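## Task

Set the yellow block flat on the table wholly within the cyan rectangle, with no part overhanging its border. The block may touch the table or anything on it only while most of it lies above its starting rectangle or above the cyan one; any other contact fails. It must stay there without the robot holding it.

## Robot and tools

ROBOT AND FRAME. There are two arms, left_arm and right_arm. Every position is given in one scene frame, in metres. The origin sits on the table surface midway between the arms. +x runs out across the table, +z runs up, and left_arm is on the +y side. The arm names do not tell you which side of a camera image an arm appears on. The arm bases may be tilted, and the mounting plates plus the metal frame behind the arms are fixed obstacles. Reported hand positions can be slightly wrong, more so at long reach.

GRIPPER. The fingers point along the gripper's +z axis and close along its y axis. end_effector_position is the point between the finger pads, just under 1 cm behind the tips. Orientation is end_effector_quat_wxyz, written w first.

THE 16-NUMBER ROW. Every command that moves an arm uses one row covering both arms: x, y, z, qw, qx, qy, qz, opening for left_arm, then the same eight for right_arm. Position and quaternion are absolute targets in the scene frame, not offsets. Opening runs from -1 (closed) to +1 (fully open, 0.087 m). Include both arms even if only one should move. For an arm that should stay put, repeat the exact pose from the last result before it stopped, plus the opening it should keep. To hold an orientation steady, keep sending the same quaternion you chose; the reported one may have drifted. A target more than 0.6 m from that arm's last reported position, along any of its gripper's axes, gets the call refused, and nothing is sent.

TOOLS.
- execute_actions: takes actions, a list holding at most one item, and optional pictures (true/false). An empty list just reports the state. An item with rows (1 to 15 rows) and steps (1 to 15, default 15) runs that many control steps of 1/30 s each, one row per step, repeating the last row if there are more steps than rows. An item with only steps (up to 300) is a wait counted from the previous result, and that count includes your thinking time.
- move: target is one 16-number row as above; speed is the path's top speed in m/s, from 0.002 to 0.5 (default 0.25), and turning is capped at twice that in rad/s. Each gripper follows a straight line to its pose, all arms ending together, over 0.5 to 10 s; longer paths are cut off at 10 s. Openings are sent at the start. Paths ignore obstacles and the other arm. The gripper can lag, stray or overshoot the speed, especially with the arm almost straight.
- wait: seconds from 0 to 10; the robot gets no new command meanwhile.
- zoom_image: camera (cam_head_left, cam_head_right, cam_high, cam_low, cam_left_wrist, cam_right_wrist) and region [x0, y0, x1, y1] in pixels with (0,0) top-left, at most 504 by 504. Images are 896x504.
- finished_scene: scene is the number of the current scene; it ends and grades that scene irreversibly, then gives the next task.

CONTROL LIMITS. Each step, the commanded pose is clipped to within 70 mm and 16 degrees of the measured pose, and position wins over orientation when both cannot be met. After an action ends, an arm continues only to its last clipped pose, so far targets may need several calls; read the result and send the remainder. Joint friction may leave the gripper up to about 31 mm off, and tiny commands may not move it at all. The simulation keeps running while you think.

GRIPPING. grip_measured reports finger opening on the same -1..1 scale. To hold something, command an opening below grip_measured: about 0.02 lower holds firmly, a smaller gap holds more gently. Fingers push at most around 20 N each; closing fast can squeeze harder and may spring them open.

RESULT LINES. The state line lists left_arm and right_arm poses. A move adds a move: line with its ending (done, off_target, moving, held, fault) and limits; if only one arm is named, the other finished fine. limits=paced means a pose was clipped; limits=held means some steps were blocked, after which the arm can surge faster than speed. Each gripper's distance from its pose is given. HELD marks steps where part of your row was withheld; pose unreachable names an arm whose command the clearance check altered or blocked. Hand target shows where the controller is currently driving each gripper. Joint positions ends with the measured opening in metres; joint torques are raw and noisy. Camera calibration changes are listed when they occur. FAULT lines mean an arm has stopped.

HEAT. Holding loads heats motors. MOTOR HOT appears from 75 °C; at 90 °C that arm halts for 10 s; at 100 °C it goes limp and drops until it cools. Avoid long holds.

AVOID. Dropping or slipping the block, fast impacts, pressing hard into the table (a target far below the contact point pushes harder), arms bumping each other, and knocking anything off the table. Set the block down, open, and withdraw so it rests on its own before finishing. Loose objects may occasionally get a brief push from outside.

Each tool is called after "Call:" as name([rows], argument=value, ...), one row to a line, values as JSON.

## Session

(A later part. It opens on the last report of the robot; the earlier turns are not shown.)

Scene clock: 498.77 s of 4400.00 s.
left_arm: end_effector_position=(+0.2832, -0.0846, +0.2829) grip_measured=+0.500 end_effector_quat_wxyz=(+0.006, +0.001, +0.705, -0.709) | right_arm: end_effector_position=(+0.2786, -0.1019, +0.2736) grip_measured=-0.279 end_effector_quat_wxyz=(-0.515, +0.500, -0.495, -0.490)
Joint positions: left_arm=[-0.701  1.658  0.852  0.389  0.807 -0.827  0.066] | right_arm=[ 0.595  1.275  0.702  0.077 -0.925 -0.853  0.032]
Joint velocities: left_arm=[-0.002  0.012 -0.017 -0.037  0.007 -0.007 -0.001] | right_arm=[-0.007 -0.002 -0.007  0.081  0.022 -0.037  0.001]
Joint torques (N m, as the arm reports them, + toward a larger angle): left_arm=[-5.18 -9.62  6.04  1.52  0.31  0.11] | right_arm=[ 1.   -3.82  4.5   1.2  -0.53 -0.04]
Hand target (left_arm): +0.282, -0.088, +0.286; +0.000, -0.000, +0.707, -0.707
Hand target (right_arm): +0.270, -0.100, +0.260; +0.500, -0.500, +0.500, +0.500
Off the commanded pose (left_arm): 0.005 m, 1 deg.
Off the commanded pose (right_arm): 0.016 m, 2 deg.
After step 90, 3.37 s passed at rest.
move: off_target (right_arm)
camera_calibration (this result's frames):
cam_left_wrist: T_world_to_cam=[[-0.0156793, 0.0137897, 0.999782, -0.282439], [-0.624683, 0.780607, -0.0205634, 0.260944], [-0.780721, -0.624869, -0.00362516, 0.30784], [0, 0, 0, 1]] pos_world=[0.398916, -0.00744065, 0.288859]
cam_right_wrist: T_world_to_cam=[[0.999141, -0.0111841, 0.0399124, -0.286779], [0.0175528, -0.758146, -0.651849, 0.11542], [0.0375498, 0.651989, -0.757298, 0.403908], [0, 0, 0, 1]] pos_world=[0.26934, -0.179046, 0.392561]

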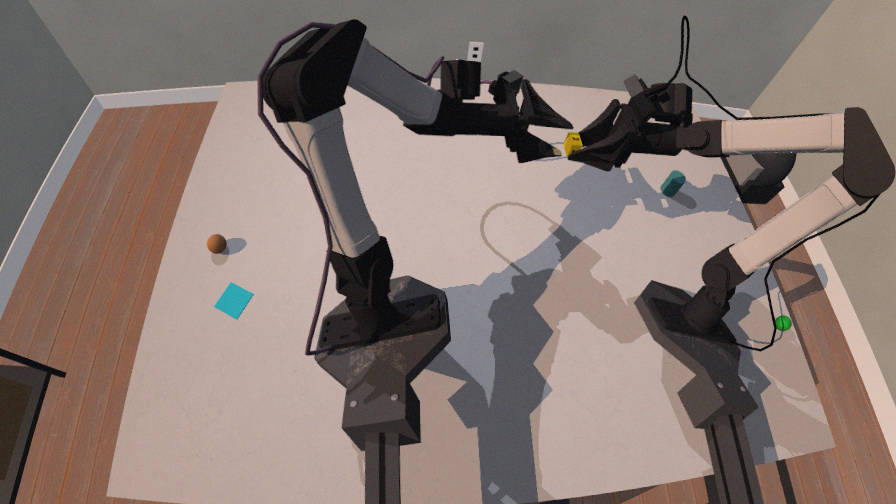

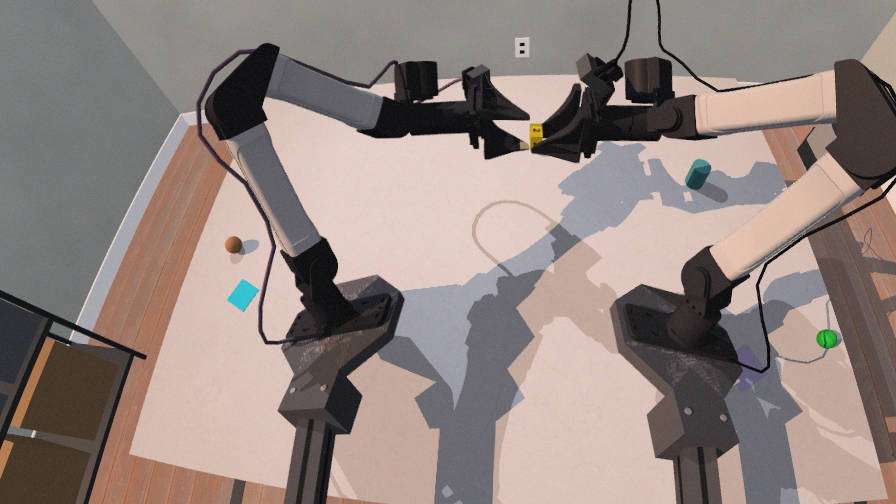

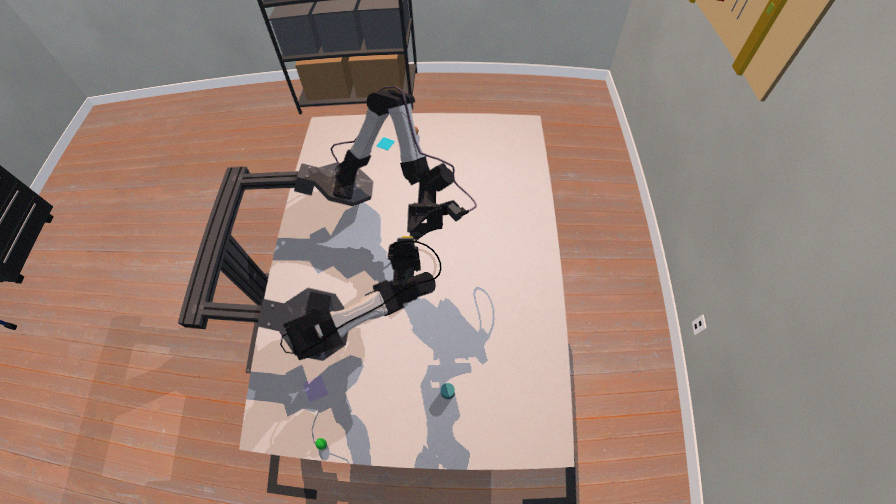

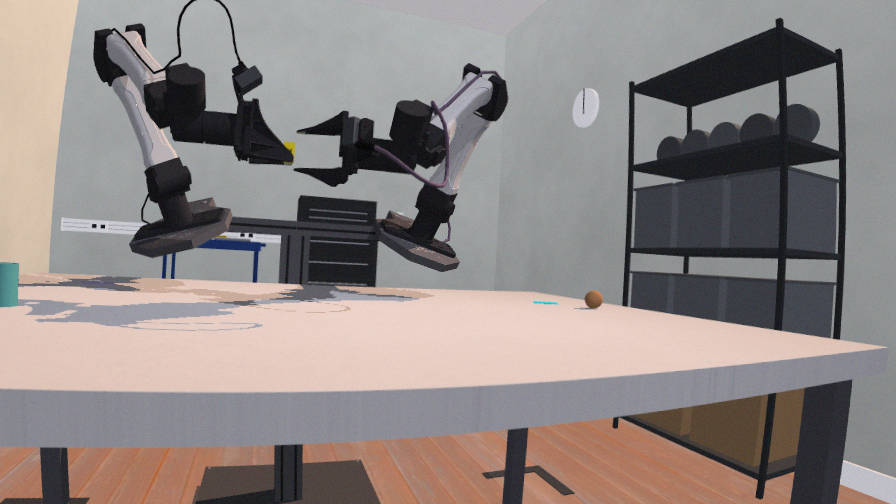

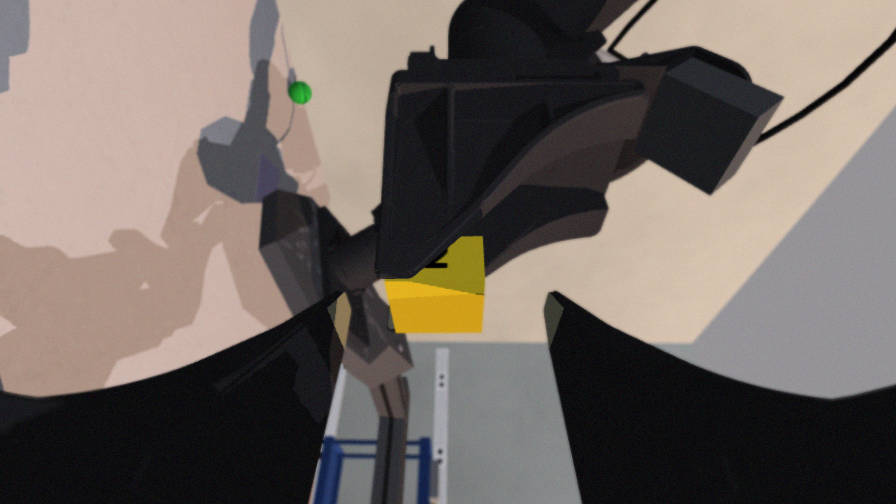

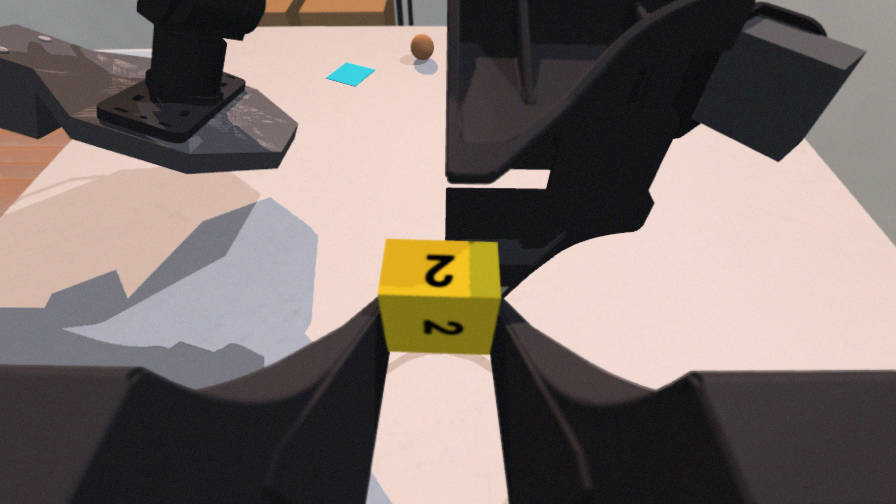

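Call:
move(target=[0.272,-0.103,0.283,0,0,0.707,-0.707,0.5,0.27,-0.10,0.26,0.5,-0.5,0.5,0.5,-0.305], speed=0.02)

Scene clock: 507.73 s of 4400.00 s.
left_arm: end_effector_position=(+0.2777, -0.0957, +0.2942) grip_measured=+0.500 end_effector_quat_wxyz=(+0.014, +0.006, +0.700, -0.714) | right_arm: end_effector_position=(+0.2786, -0.1019, +0.2736) grip_measured=-0.279 end_effector_quat_wxyz=(-0.515, +0.500, -0.495, -0.490)
Joint positions: left_arm=[-0.749  1.658  0.852  0.428  0.769 -0.85   0.066] | right_arm=[ 0.595  1.275  0.702  0.077 -0.925 -0.853  0.032]
Joint velocities: left_arm=[ 0.007  0.002  0.002 -0.051 -0.051 -0.007 -0.001] | right_arm=[ 0.002 -0.007  0.002  0.007 -0.081 -0.022  0.001]
Joint torques (N m, as the arm reports them, + toward a larger angle): left_arm=[-4.9  -6.34  4.83  1.8   0.3   0.13] | right_arm=[ 1.   -3.81  4.5   1.2  -0.53 -0.03]
Hand target (left_arm): +0.272, -0.103, +0.283; -0.000, +0.000, +0.707, -0.707
Hand target (right_arm): +0.270, -0.100, +0.260; +0.500, -0.500, +0.500, +0.500
Off the commanded pose (left_arm): 0.015 m, 2 deg.
Off the commanded pose (right_arm): 0.016 m, 2 deg.
After step 90, 4.67 s passed at rest.
move: off_target (left_arm, right_arm)
camera_calibration (this result's frames):
cam_left_wrist: T_world_to_cam=[[-0.0337744, 0.0278389, 0.999042, -0.287044], [-0.628006, 0.777026, -0.0428832, 0.273591], [-0.777475, -0.628853, -0.00876058, 0.29685], [0, 0, 0, 1]] pos_world=[0.392916, -0.0179217, 0.301102]
cam_right_wrist: T_world_to_cam=[[0.999141, -0.0111841, 0.0399124, -0.286779], [0.0175528, -0.758146, -0.651849, 0.11542], [0.0375498, 0.651989, -0.757298, 0.403908], [0, 0, 0, 1]] pos_world=[0.26934, -0.179046, 0.392561]

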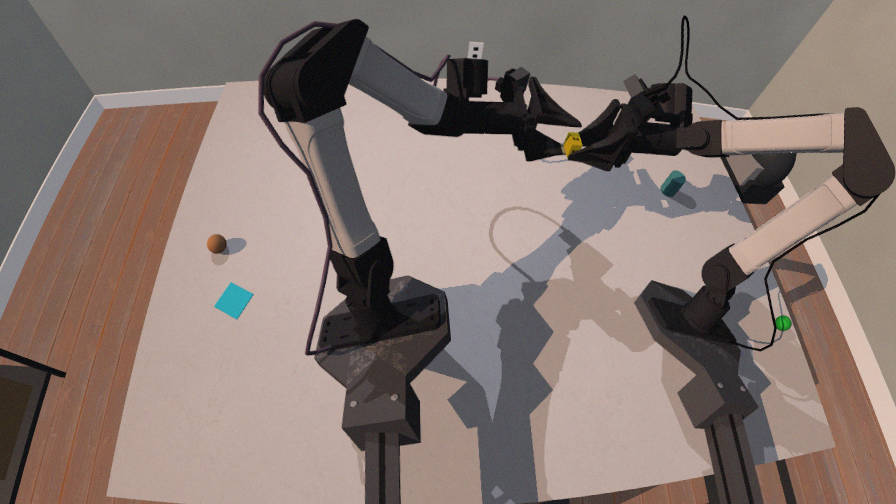

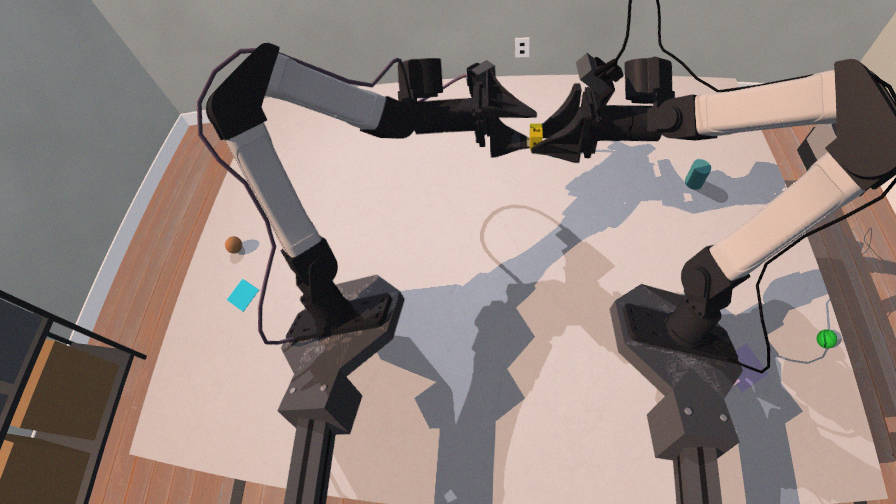

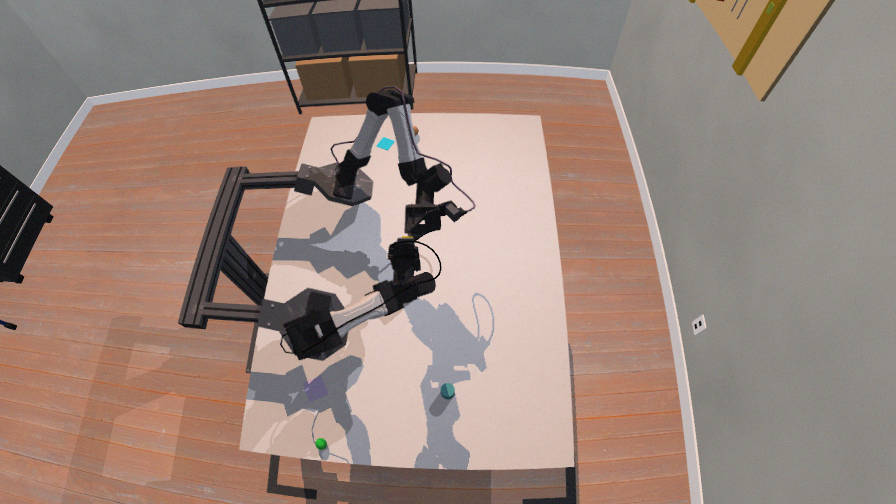

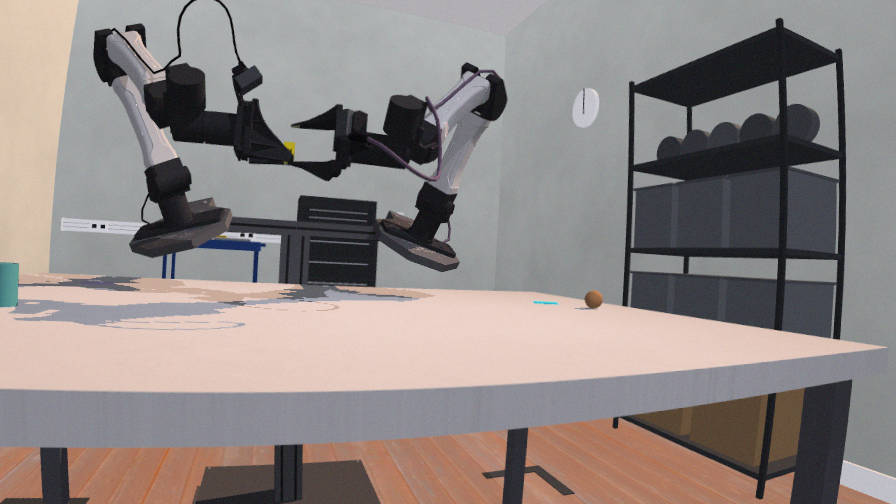

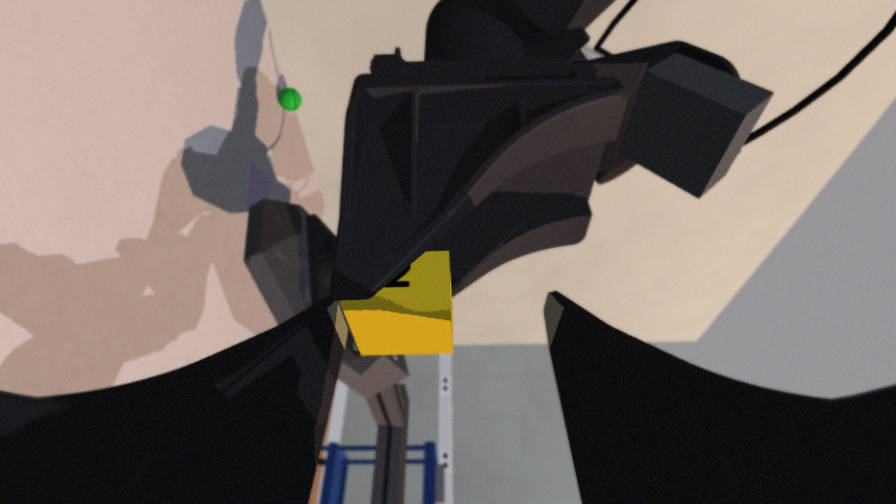

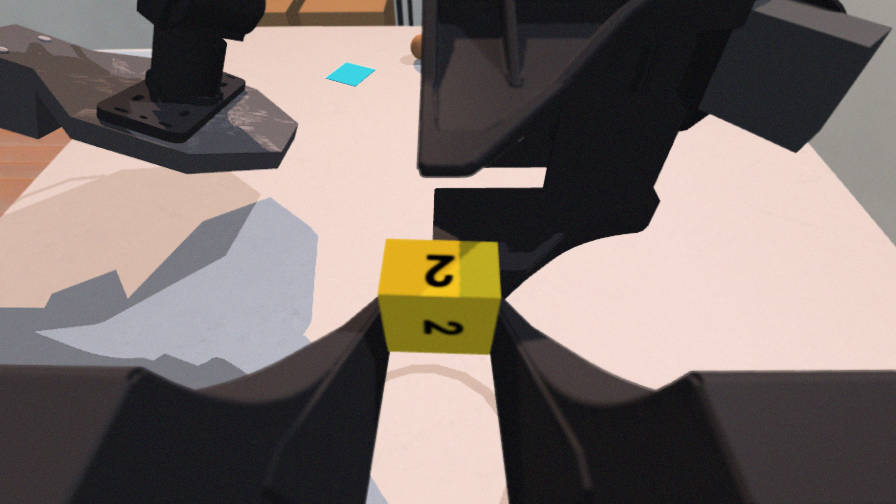

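Call:
move(target=[0.272,-0.098,0.27,0,0,0.707,-0.707,0.5,0.27,-0.10,0.26,0.5,-0.5,0.5,0.5,-0.305], speed=0.02)

Scene clock: 521.17 s of 4400.00 s.
left_arm: end_effector_position=(+0.2764, -0.0982, +0.2832) grip_measured=+0.500 end_effector_quat_wxyz=(+0.010, +0.003, +0.702, -0.712) | right_arm: end_effector_position=(+0.2788, -0.1019, +0.2737) grip_measured=-0.279 end_effector_quat_wxyz=(-0.516, +0.500, -0.494, -0.490)
Joint positions: left_arm=[-0.741  1.689  0.841  0.459  0.773 -0.851  0.066] | right_arm=[ 0.595  1.275  0.702  0.078 -0.925 -0.853  0.032]
Joint velocities: left_arm=[-0.007 -0.012 -0.002  0.022  0.095 -0.007  0.   ] | right_arm=[ 0.007 -0.007  0.002  0.022  0.037 -0.081 -0.001]
Joint torques (N m, as the arm reports them, + toward a larger angle): left_arm=[-3.08 -7.4   3.74  1.8   0.51  0.23] | right_arm=[ 1.   -3.81  4.5   1.19 -0.53 -0.03]
Hand target (left_arm): +0.272, -0.098, +0.270; -0.000, +0.000, +0.707, -0.707
Hand target (right_arm): +0.270, -0.100, +0.260; +0.500, -0.500, +0.500, +0.500
Off the commanded pose (left_arm): 0.014 m, 1 deg.
Off the commanded pose (right_arm): 0.016 m, 2 deg.
After step 90, 8.93 s passed at rest.
move: off_target (left_arm, right_arm)
camera_calibration (this result's frames):
cam_left_wrist: T_world_to_cam=[[-0.0233347, 0.0217595, 0.999491, -0.279679], [-0.627496, 0.777979, -0.0315869, 0.270952], [-0.77827, -0.627914, -0.00449992, 0.293238], [0, 0, 0, 1]] pos_world=[0.391713, -0.0205813, 0.289415]
cam_right_wrist: T_world_to_cam=[[0.999112, -0.0115397, 0.0405199, -0.287103], [0.0176908, -0.757956, -0.652066, 0.115526], [0.0382369, 0.652204, -0.757079, 0.403739], [0, 0, 0, 1]] pos_world=[0.269367, -0.17907, 0.392626]

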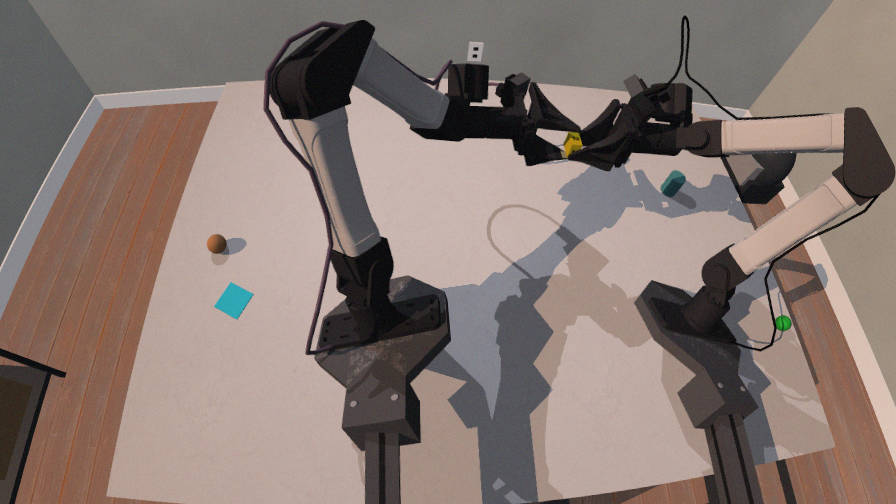

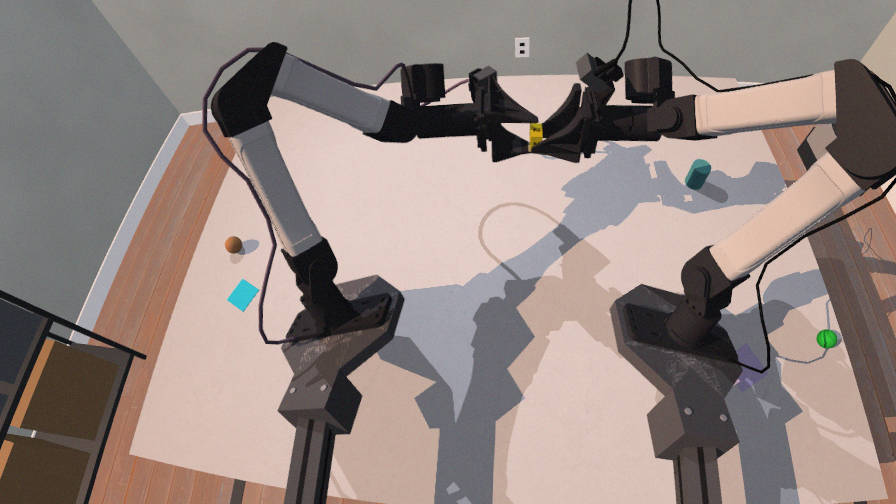

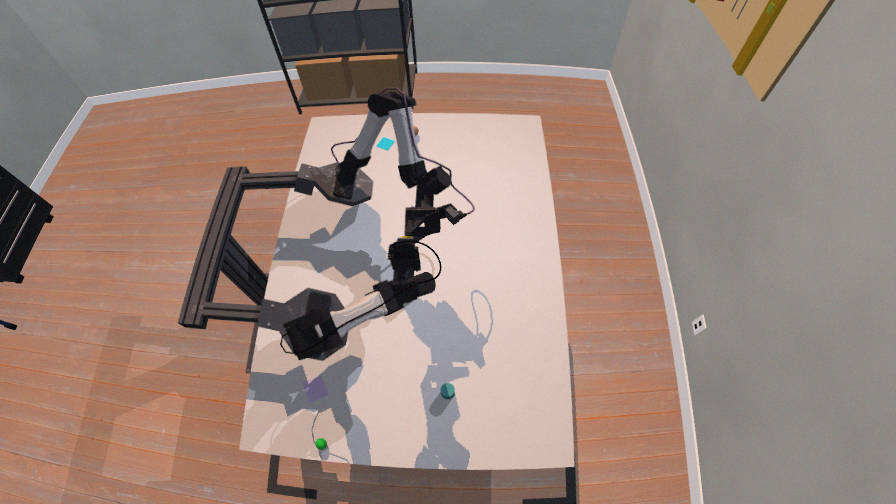

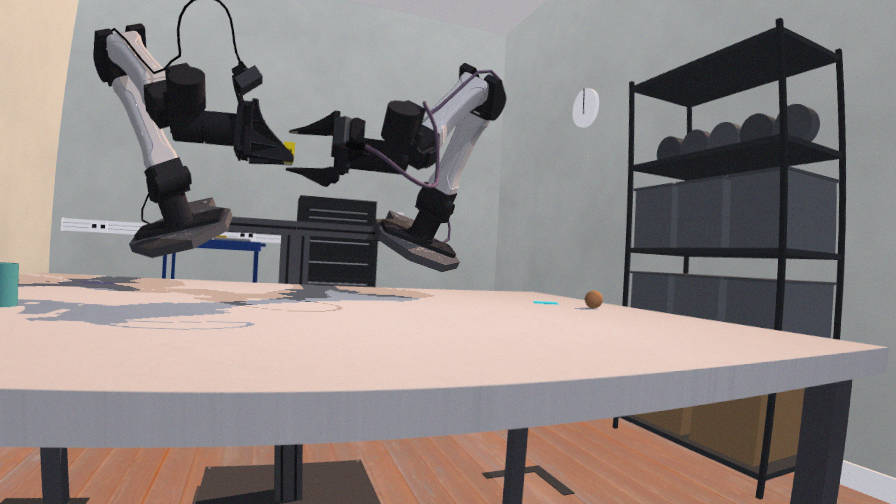

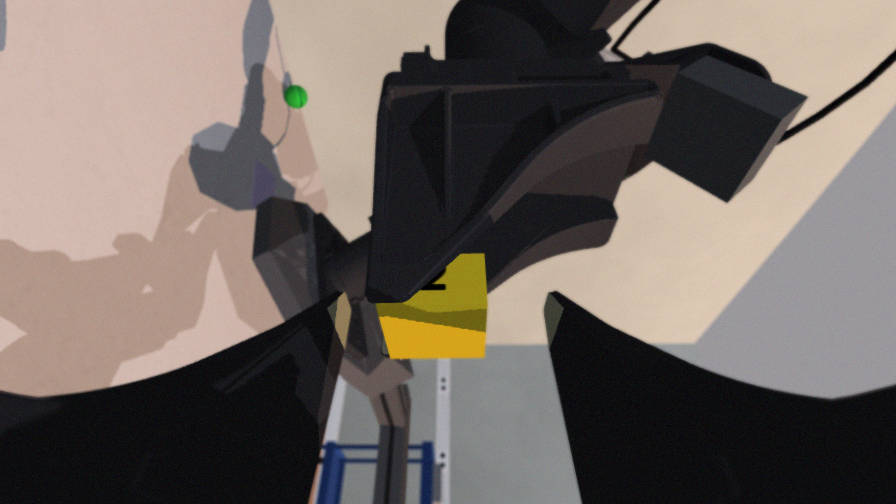

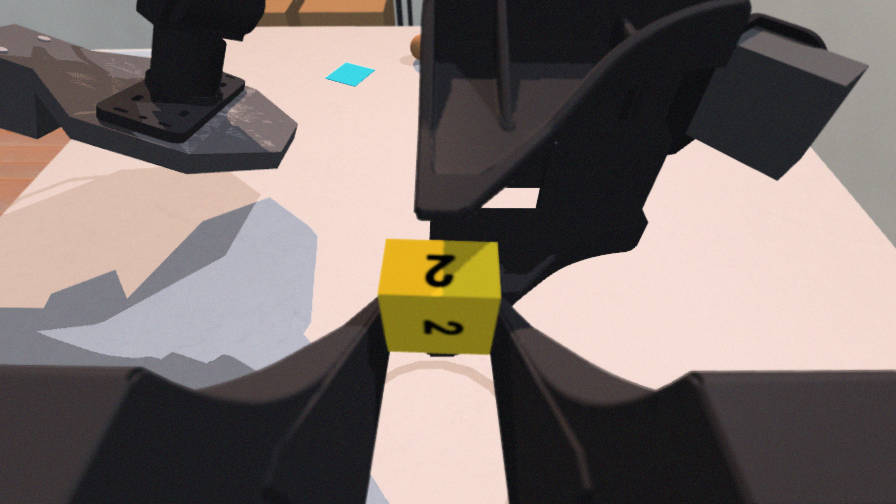

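Call:
execute_actions([
  {"rows":[[0.272,-0.101,0.263,0,0,0.707,-0.707,0.2,0.27,-0.10,0.26,0.5,-0.5,0.5,0.5,-0.305]],"steps":15},
])

Scene clock: 537.17 s of 4400.00 s.
left_arm: end_effector_position=(+0.2754, -0.1024, +0.2765) grip_measured=+0.200 end_effector_quat_wxyz=(+0.009, +0.004, +0.702, -0.713) | right_arm: end_effector_position=(+0.2788, -0.1019, +0.2737) grip_measured=-0.279 end_effector_quat_wxyz=(-0.516, +0.500, -0.494, -0.490)
Joint positions: left_arm=[-0.741  1.719  0.841  0.486  0.776 -0.849  0.052] | right_arm=[ 0.595  1.275  0.702  0.078 -0.925 -0.853  0.032]
Joint velocities: left_arm=[-0.012 -0.007 -0.002 -0.022 -0.066 -0.007  0.001] | right_arm=[-0.007 -0.022  0.007 -0.037  0.037 -0.066  0.001]
Joint torques (N m, as the arm reports them, + toward a larger angle): left_arm=[-2.87 -7.79  3.6   1.78  0.52  0.24] | right_arm=[ 1.   -3.81  4.5   1.19 -0.54 -0.04]
Hand target (left_arm): +0.272, -0.101, +0.263; -0.000, -0.000, +0.707, -0.707
Hand target (right_arm): +0.270, -0.100, +0.260; +0.500, -0.500, +0.500, +0.500
Off the commanded pose (left_arm): 0.014 m, 1 deg.
Off the commanded pose (right_arm): 0.016 m, 2 deg.
Steps of this call (steps 1 to 90: nothing new was sent; then 12.50 s passed at rest; steps 91 to 105: all 15 steps of this action). Readings (end_effector_position):
91: left_arm (+0.2766, -0.0987, +0.2832) | right_arm (+0.2788, -0.1019, +0.2737)
92: left_arm (+0.2768, -0.0994, +0.2824) | right_arm (+0.2788, -0.1019, +0.2737)
94: left_arm (+0.2759, -0.1010, +0.2791) | right_arm (+0.2788, -0.1019, +0.2737)
98: left_arm (+0.2746, -0.1023, +0.2757) | right_arm (+0.2788, -0.1019, +0.2737)
105: the state above
camera_calibration (this result's frames):
cam_left_wrist: T_world_to_cam=[[-0.0232436, 0.0225616, 0.999475, -0.272831], [-0.624858, 0.780077, -0.0321406, 0.273058], [-0.780393, -0.625277, -0.00403397, 0.29053], [0, 0, 0, 1]] pos_world=[0.391008, -0.0251895, 0.282636]
cam_right_wrist: T_world_to_cam=[[0.999112, -0.0115397, 0.0405199, -0.287103], [0.0176908, -0.757956, -0.652066, 0.115526], [0.0382369, 0.652204, -0.757079, 0.403739], [0, 0, 0, 1]] pos_world=[0.269367, -0.17907, 0.392626]

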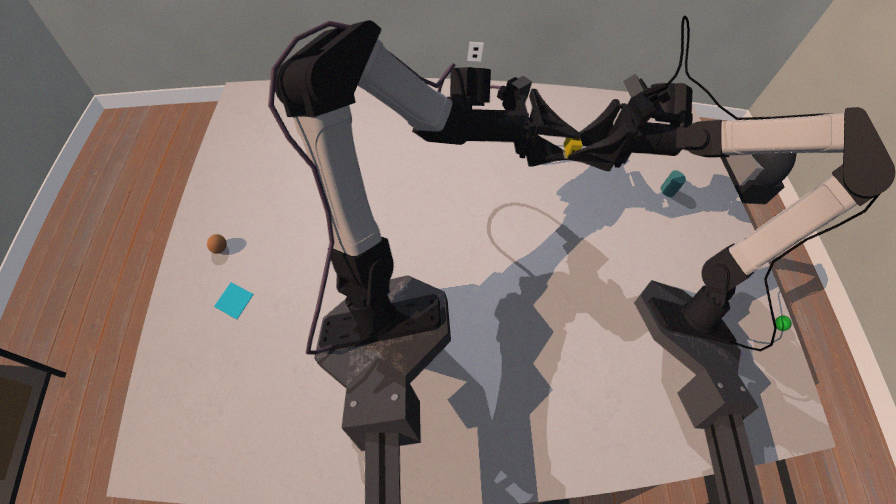

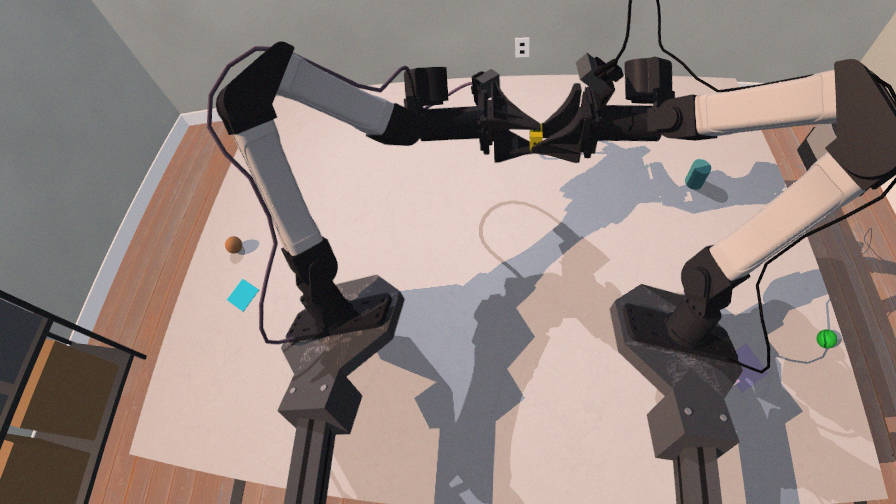

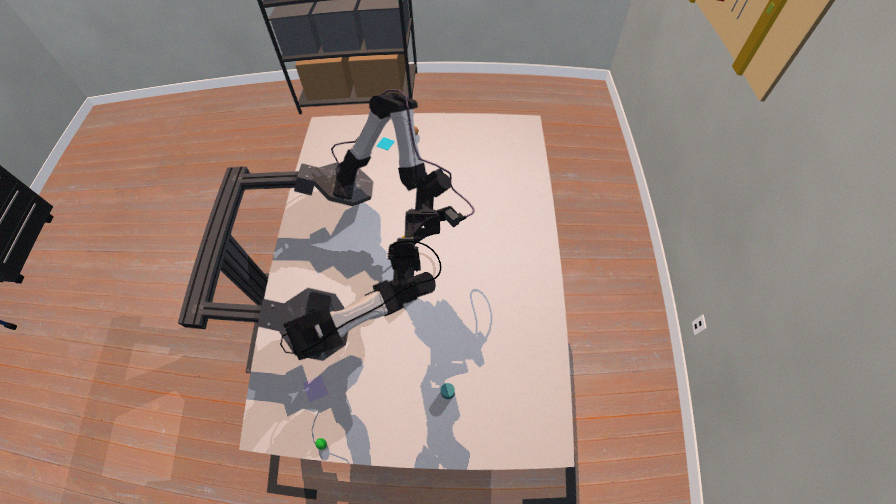

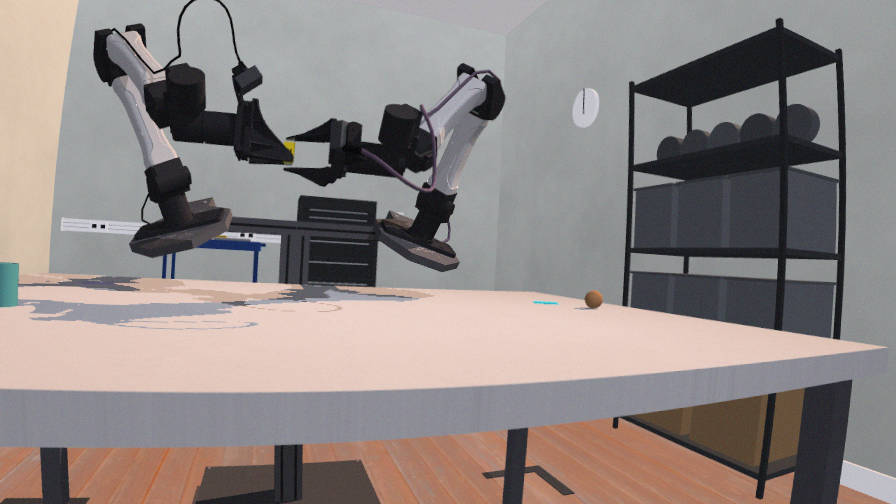

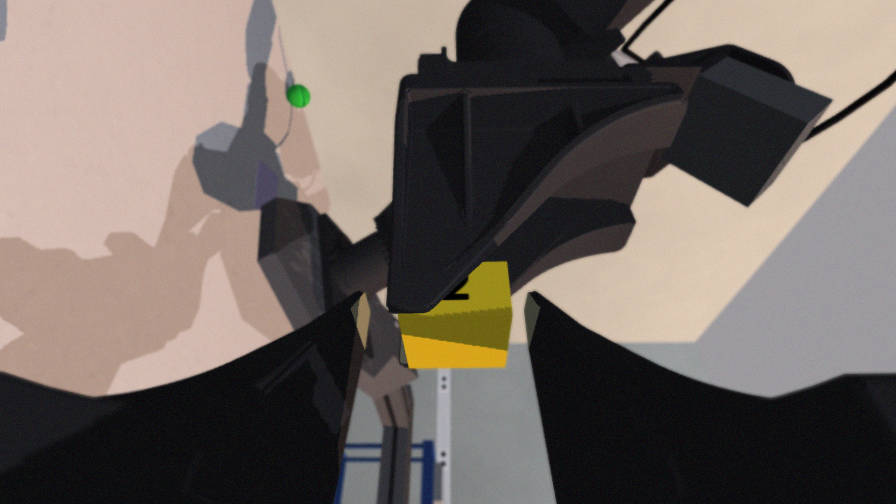

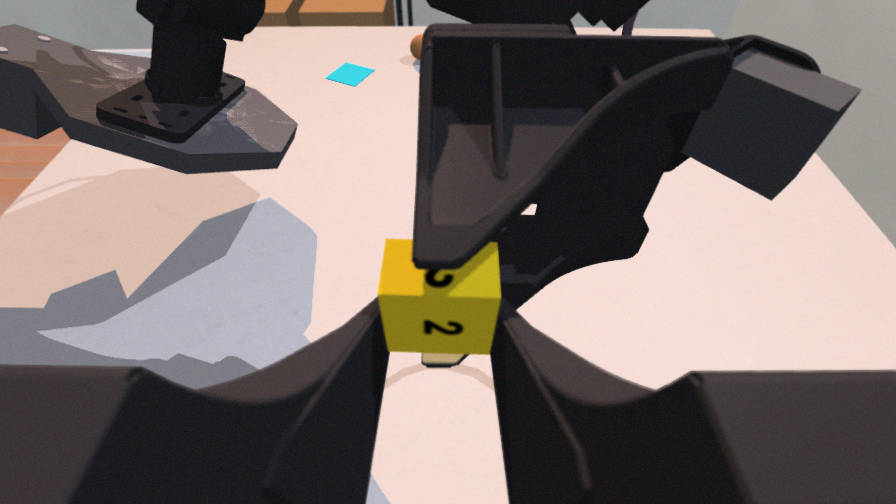

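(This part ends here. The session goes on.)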